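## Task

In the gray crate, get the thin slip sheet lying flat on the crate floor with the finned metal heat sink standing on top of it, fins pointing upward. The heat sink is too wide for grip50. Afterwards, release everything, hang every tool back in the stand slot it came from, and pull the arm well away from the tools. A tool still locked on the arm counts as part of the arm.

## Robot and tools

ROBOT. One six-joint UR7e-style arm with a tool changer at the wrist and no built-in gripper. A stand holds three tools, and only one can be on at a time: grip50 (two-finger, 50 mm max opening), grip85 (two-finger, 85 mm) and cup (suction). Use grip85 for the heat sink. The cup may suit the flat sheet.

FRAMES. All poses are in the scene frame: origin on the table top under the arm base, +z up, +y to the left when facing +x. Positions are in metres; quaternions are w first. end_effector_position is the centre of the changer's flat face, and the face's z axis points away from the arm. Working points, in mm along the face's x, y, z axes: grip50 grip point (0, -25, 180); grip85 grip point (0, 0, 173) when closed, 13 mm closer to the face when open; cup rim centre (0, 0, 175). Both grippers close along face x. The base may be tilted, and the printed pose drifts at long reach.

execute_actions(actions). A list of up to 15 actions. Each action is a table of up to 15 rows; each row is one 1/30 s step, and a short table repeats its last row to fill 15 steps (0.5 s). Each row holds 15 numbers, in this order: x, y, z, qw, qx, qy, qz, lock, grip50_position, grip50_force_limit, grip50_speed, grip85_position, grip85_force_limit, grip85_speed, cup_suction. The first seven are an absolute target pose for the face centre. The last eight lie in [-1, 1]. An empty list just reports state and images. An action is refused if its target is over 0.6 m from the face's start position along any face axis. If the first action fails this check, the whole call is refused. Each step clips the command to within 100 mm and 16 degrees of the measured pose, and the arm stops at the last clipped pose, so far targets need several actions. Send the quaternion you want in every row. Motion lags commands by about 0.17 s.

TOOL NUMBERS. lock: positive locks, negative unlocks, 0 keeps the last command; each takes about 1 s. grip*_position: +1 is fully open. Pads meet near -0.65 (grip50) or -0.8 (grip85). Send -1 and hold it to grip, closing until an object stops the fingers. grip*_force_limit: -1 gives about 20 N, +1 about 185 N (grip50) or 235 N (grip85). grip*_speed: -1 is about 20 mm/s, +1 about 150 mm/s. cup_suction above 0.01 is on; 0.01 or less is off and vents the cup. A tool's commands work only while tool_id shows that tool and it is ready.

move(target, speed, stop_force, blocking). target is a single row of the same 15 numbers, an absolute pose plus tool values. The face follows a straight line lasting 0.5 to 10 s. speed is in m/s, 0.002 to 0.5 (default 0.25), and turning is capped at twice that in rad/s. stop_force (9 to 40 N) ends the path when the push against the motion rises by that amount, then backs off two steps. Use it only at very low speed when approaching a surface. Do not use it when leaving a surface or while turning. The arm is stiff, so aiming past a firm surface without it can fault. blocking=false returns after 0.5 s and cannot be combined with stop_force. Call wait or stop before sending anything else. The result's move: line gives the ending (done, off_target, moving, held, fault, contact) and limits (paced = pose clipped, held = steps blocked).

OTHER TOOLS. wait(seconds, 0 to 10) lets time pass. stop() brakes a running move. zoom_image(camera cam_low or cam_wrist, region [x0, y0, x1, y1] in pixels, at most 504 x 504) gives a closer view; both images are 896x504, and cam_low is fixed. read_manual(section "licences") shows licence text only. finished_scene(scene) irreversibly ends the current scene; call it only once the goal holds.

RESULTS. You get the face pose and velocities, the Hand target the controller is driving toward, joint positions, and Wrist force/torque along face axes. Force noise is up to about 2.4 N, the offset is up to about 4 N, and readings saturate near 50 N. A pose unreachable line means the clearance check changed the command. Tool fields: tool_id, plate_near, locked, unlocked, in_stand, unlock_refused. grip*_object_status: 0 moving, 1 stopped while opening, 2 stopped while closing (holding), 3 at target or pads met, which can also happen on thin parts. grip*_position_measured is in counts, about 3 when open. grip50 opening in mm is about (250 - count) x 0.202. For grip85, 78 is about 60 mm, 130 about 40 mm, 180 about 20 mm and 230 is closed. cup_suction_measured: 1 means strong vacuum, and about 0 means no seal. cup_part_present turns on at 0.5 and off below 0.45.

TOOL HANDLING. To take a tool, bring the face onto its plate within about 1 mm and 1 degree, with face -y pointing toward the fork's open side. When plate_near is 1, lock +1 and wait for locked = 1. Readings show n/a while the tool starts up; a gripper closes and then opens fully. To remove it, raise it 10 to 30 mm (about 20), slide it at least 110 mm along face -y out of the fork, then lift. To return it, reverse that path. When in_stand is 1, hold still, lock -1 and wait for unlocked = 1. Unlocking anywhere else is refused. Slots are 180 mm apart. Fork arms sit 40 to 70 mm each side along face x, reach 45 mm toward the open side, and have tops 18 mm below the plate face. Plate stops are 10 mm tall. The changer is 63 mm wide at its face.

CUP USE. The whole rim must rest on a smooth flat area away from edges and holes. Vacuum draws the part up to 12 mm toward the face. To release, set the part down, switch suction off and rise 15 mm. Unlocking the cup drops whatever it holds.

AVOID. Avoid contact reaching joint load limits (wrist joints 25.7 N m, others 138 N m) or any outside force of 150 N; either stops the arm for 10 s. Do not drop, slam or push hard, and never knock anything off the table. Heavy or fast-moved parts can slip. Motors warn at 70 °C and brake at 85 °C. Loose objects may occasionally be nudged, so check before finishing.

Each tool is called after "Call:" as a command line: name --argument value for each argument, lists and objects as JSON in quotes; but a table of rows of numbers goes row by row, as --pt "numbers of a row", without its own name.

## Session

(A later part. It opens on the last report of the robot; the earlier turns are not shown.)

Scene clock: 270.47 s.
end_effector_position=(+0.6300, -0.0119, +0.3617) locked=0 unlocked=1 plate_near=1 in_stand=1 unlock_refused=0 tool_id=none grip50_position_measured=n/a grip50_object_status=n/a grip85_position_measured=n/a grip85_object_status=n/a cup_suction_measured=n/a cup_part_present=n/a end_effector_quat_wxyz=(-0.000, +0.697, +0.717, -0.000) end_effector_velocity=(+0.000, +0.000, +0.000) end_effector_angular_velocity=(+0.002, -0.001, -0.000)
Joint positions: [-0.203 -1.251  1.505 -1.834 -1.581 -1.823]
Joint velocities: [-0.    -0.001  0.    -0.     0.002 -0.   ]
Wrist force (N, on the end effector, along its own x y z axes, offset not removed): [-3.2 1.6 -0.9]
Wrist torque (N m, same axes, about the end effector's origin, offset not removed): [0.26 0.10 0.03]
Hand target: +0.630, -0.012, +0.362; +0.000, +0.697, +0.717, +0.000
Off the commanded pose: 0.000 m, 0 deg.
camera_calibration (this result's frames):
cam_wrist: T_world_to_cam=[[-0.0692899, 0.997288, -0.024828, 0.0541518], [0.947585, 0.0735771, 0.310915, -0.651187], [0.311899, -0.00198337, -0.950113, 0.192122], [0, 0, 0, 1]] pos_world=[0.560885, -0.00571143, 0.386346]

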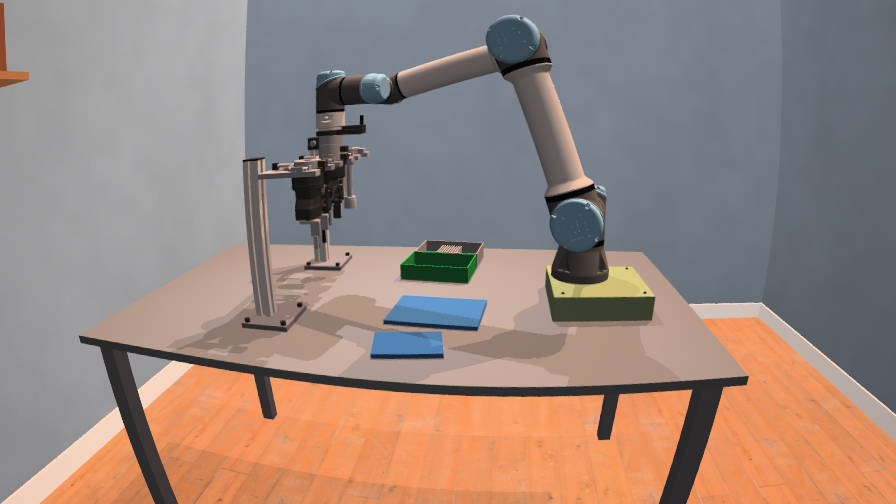

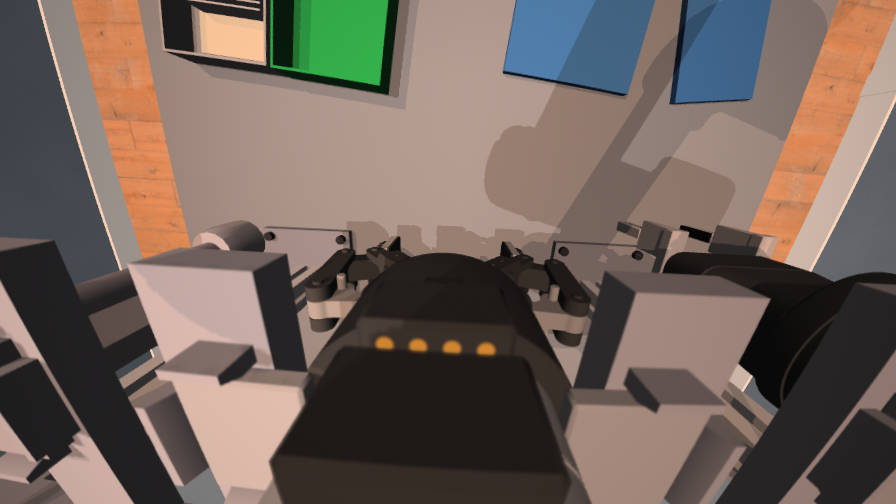

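The view at z=0.381 here gives me a reference image for visual alignment in scene 2.

Call:
move --target '[0.63,-0.0119,0.39,0,0.6974,0.7167,0,0,1,0,0,1,0,0,0]' --speed 0.03

Call:
move --target '[0.43,-0.01,0.45,0,0.6974,0.7167,0,0,1,0,0,1,0,0,0]'

Call:
finished_scene --scene 1

Scene clock: 274.90 s.
end_effector_position=(+0.6300, -0.0119, +0.3899) locked=0 unlocked=1 plate_near=0 in_stand=0 unlock_refused=0 tool_id=none grip50_position_measured=n/a grip50_object_status=n/a grip85_position_measured=n/a grip85_object_status=n/a cup_suction_measured=n/a cup_part_present=n/a end_effector_quat_wxyz=(+0.000, +0.697, +0.717, +0.000) end_effector_velocity=(+0.000, -0.000, +0.001) end_effector_angular_velocity=(+0.000, -0.000, -0.001)
Joint positions: [-0.202 -1.266  1.452 -1.765 -1.581 -1.822]
Joint velocities: [-0.    -0.    -0.003  0.003  0.     0.001]
Wrist force (N, on the end effector, along its own x y z axes, offset not removed): [-4.9 0.4 -5.5]
Wrist torque (N m, same axes, about the end effector's origin, offset not removed): [0.06 0.24 -0.22]
Hand target: +0.630, -0.012, +0.390; +0.000, +0.697, +0.717, +0.000
Off the commanded pose: 0.000 m, 0 deg.
move: done
camera_calibration (this result's frames):
cam_wrist: T_world_to_cam=[[-0.0692887, 0.997288, -0.0248294, 0.0548406], [0.94758, 0.0735764, 0.310931, -0.659922], [0.311915, -0.00198383, -0.950108, 0.218881], [0, 0, 0, 1]] pos_world=[0.560857, -0.00570292, 0.414512]

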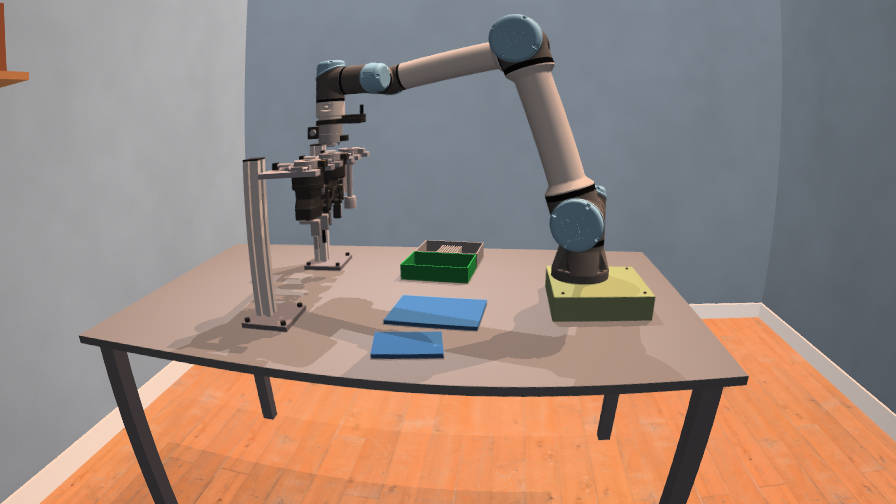

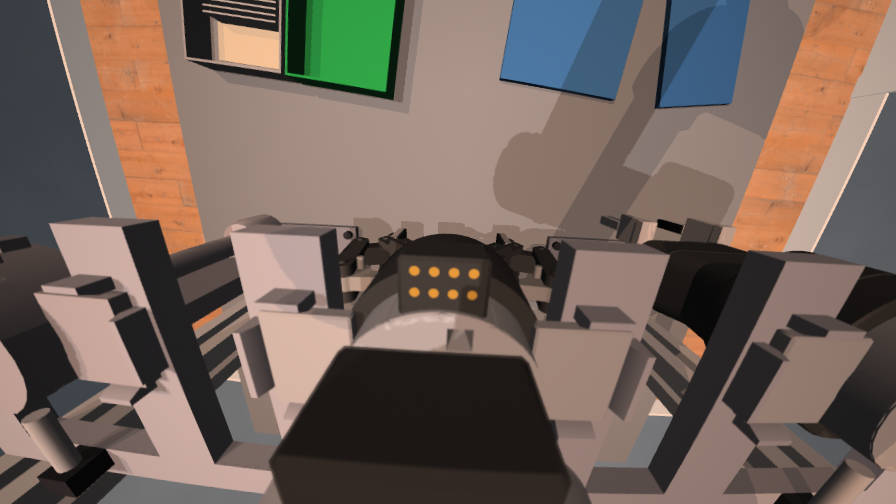

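Scene clock: 276.33 s.
end_effector_position=(+0.4302, -0.0099, +0.4497) locked=0 unlocked=1 plate_near=0 in_stand=0 unlock_refused=0 tool_id=none grip50_position_measured=n/a grip50_object_status=n/a grip85_position_measured=n/a grip85_object_status=n/a cup_suction_measured=n/a cup_part_present=n/a end_effector_quat_wxyz=(+0.000, +0.697, +0.717, -0.000) end_effector_velocity=(-0.003, +0.000, +0.001) end_effector_angular_velocity=(-0.001, -0.001, +0.000)
Joint positions: [-0.304 -1.774  1.837 -1.644 -1.58  -1.924]
Joint velocities: [-0.001 -0.007  0.002  0.004 -0.001 -0.001]
Wrist force (N, on the end effector, along its own x y z axes, offset not removed): [-0.8 2.1 -5.0]
Wrist torque (N m, same axes, about the end effector's origin, offset not removed): [0.02 0.05 -0.09]
Hand target: +0.430, -0.010, +0.450; +0.000, +0.697, +0.717, -0.000
Off the commanded pose: 0.000 m, 0 deg.
move: done
camera_calibration (this result's frames):
cam_wrist: T_world_to_cam=[[-0.069282, 0.997282, -0.0250741, 0.0405648], [0.947568, 0.0736464, 0.310952, -0.489328], [0.311954, -0.002216, -0.950095, 0.338007], [0, 0, 0, 1]] pos_world=[0.36104, -0.00366825, 0.474313]

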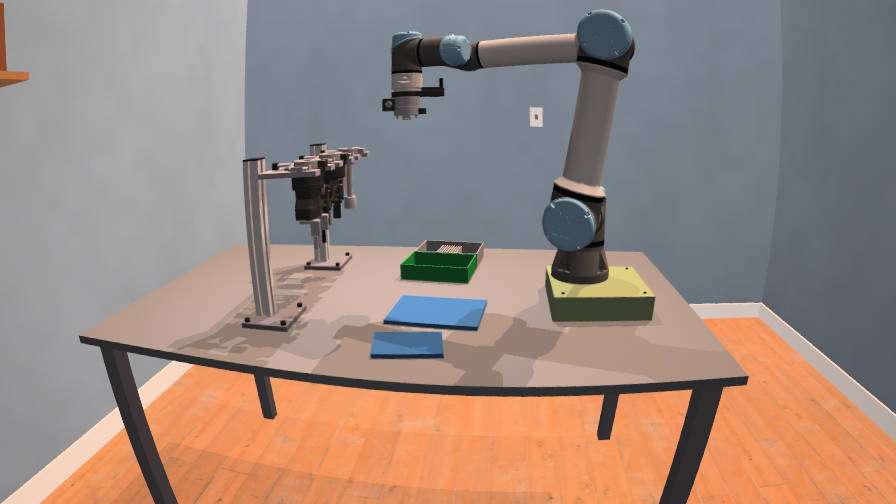

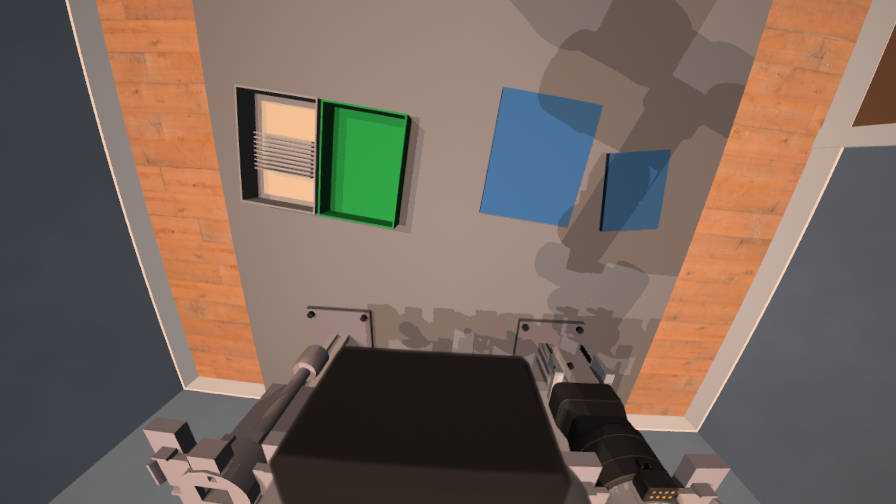

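The scene is finished: the task was done.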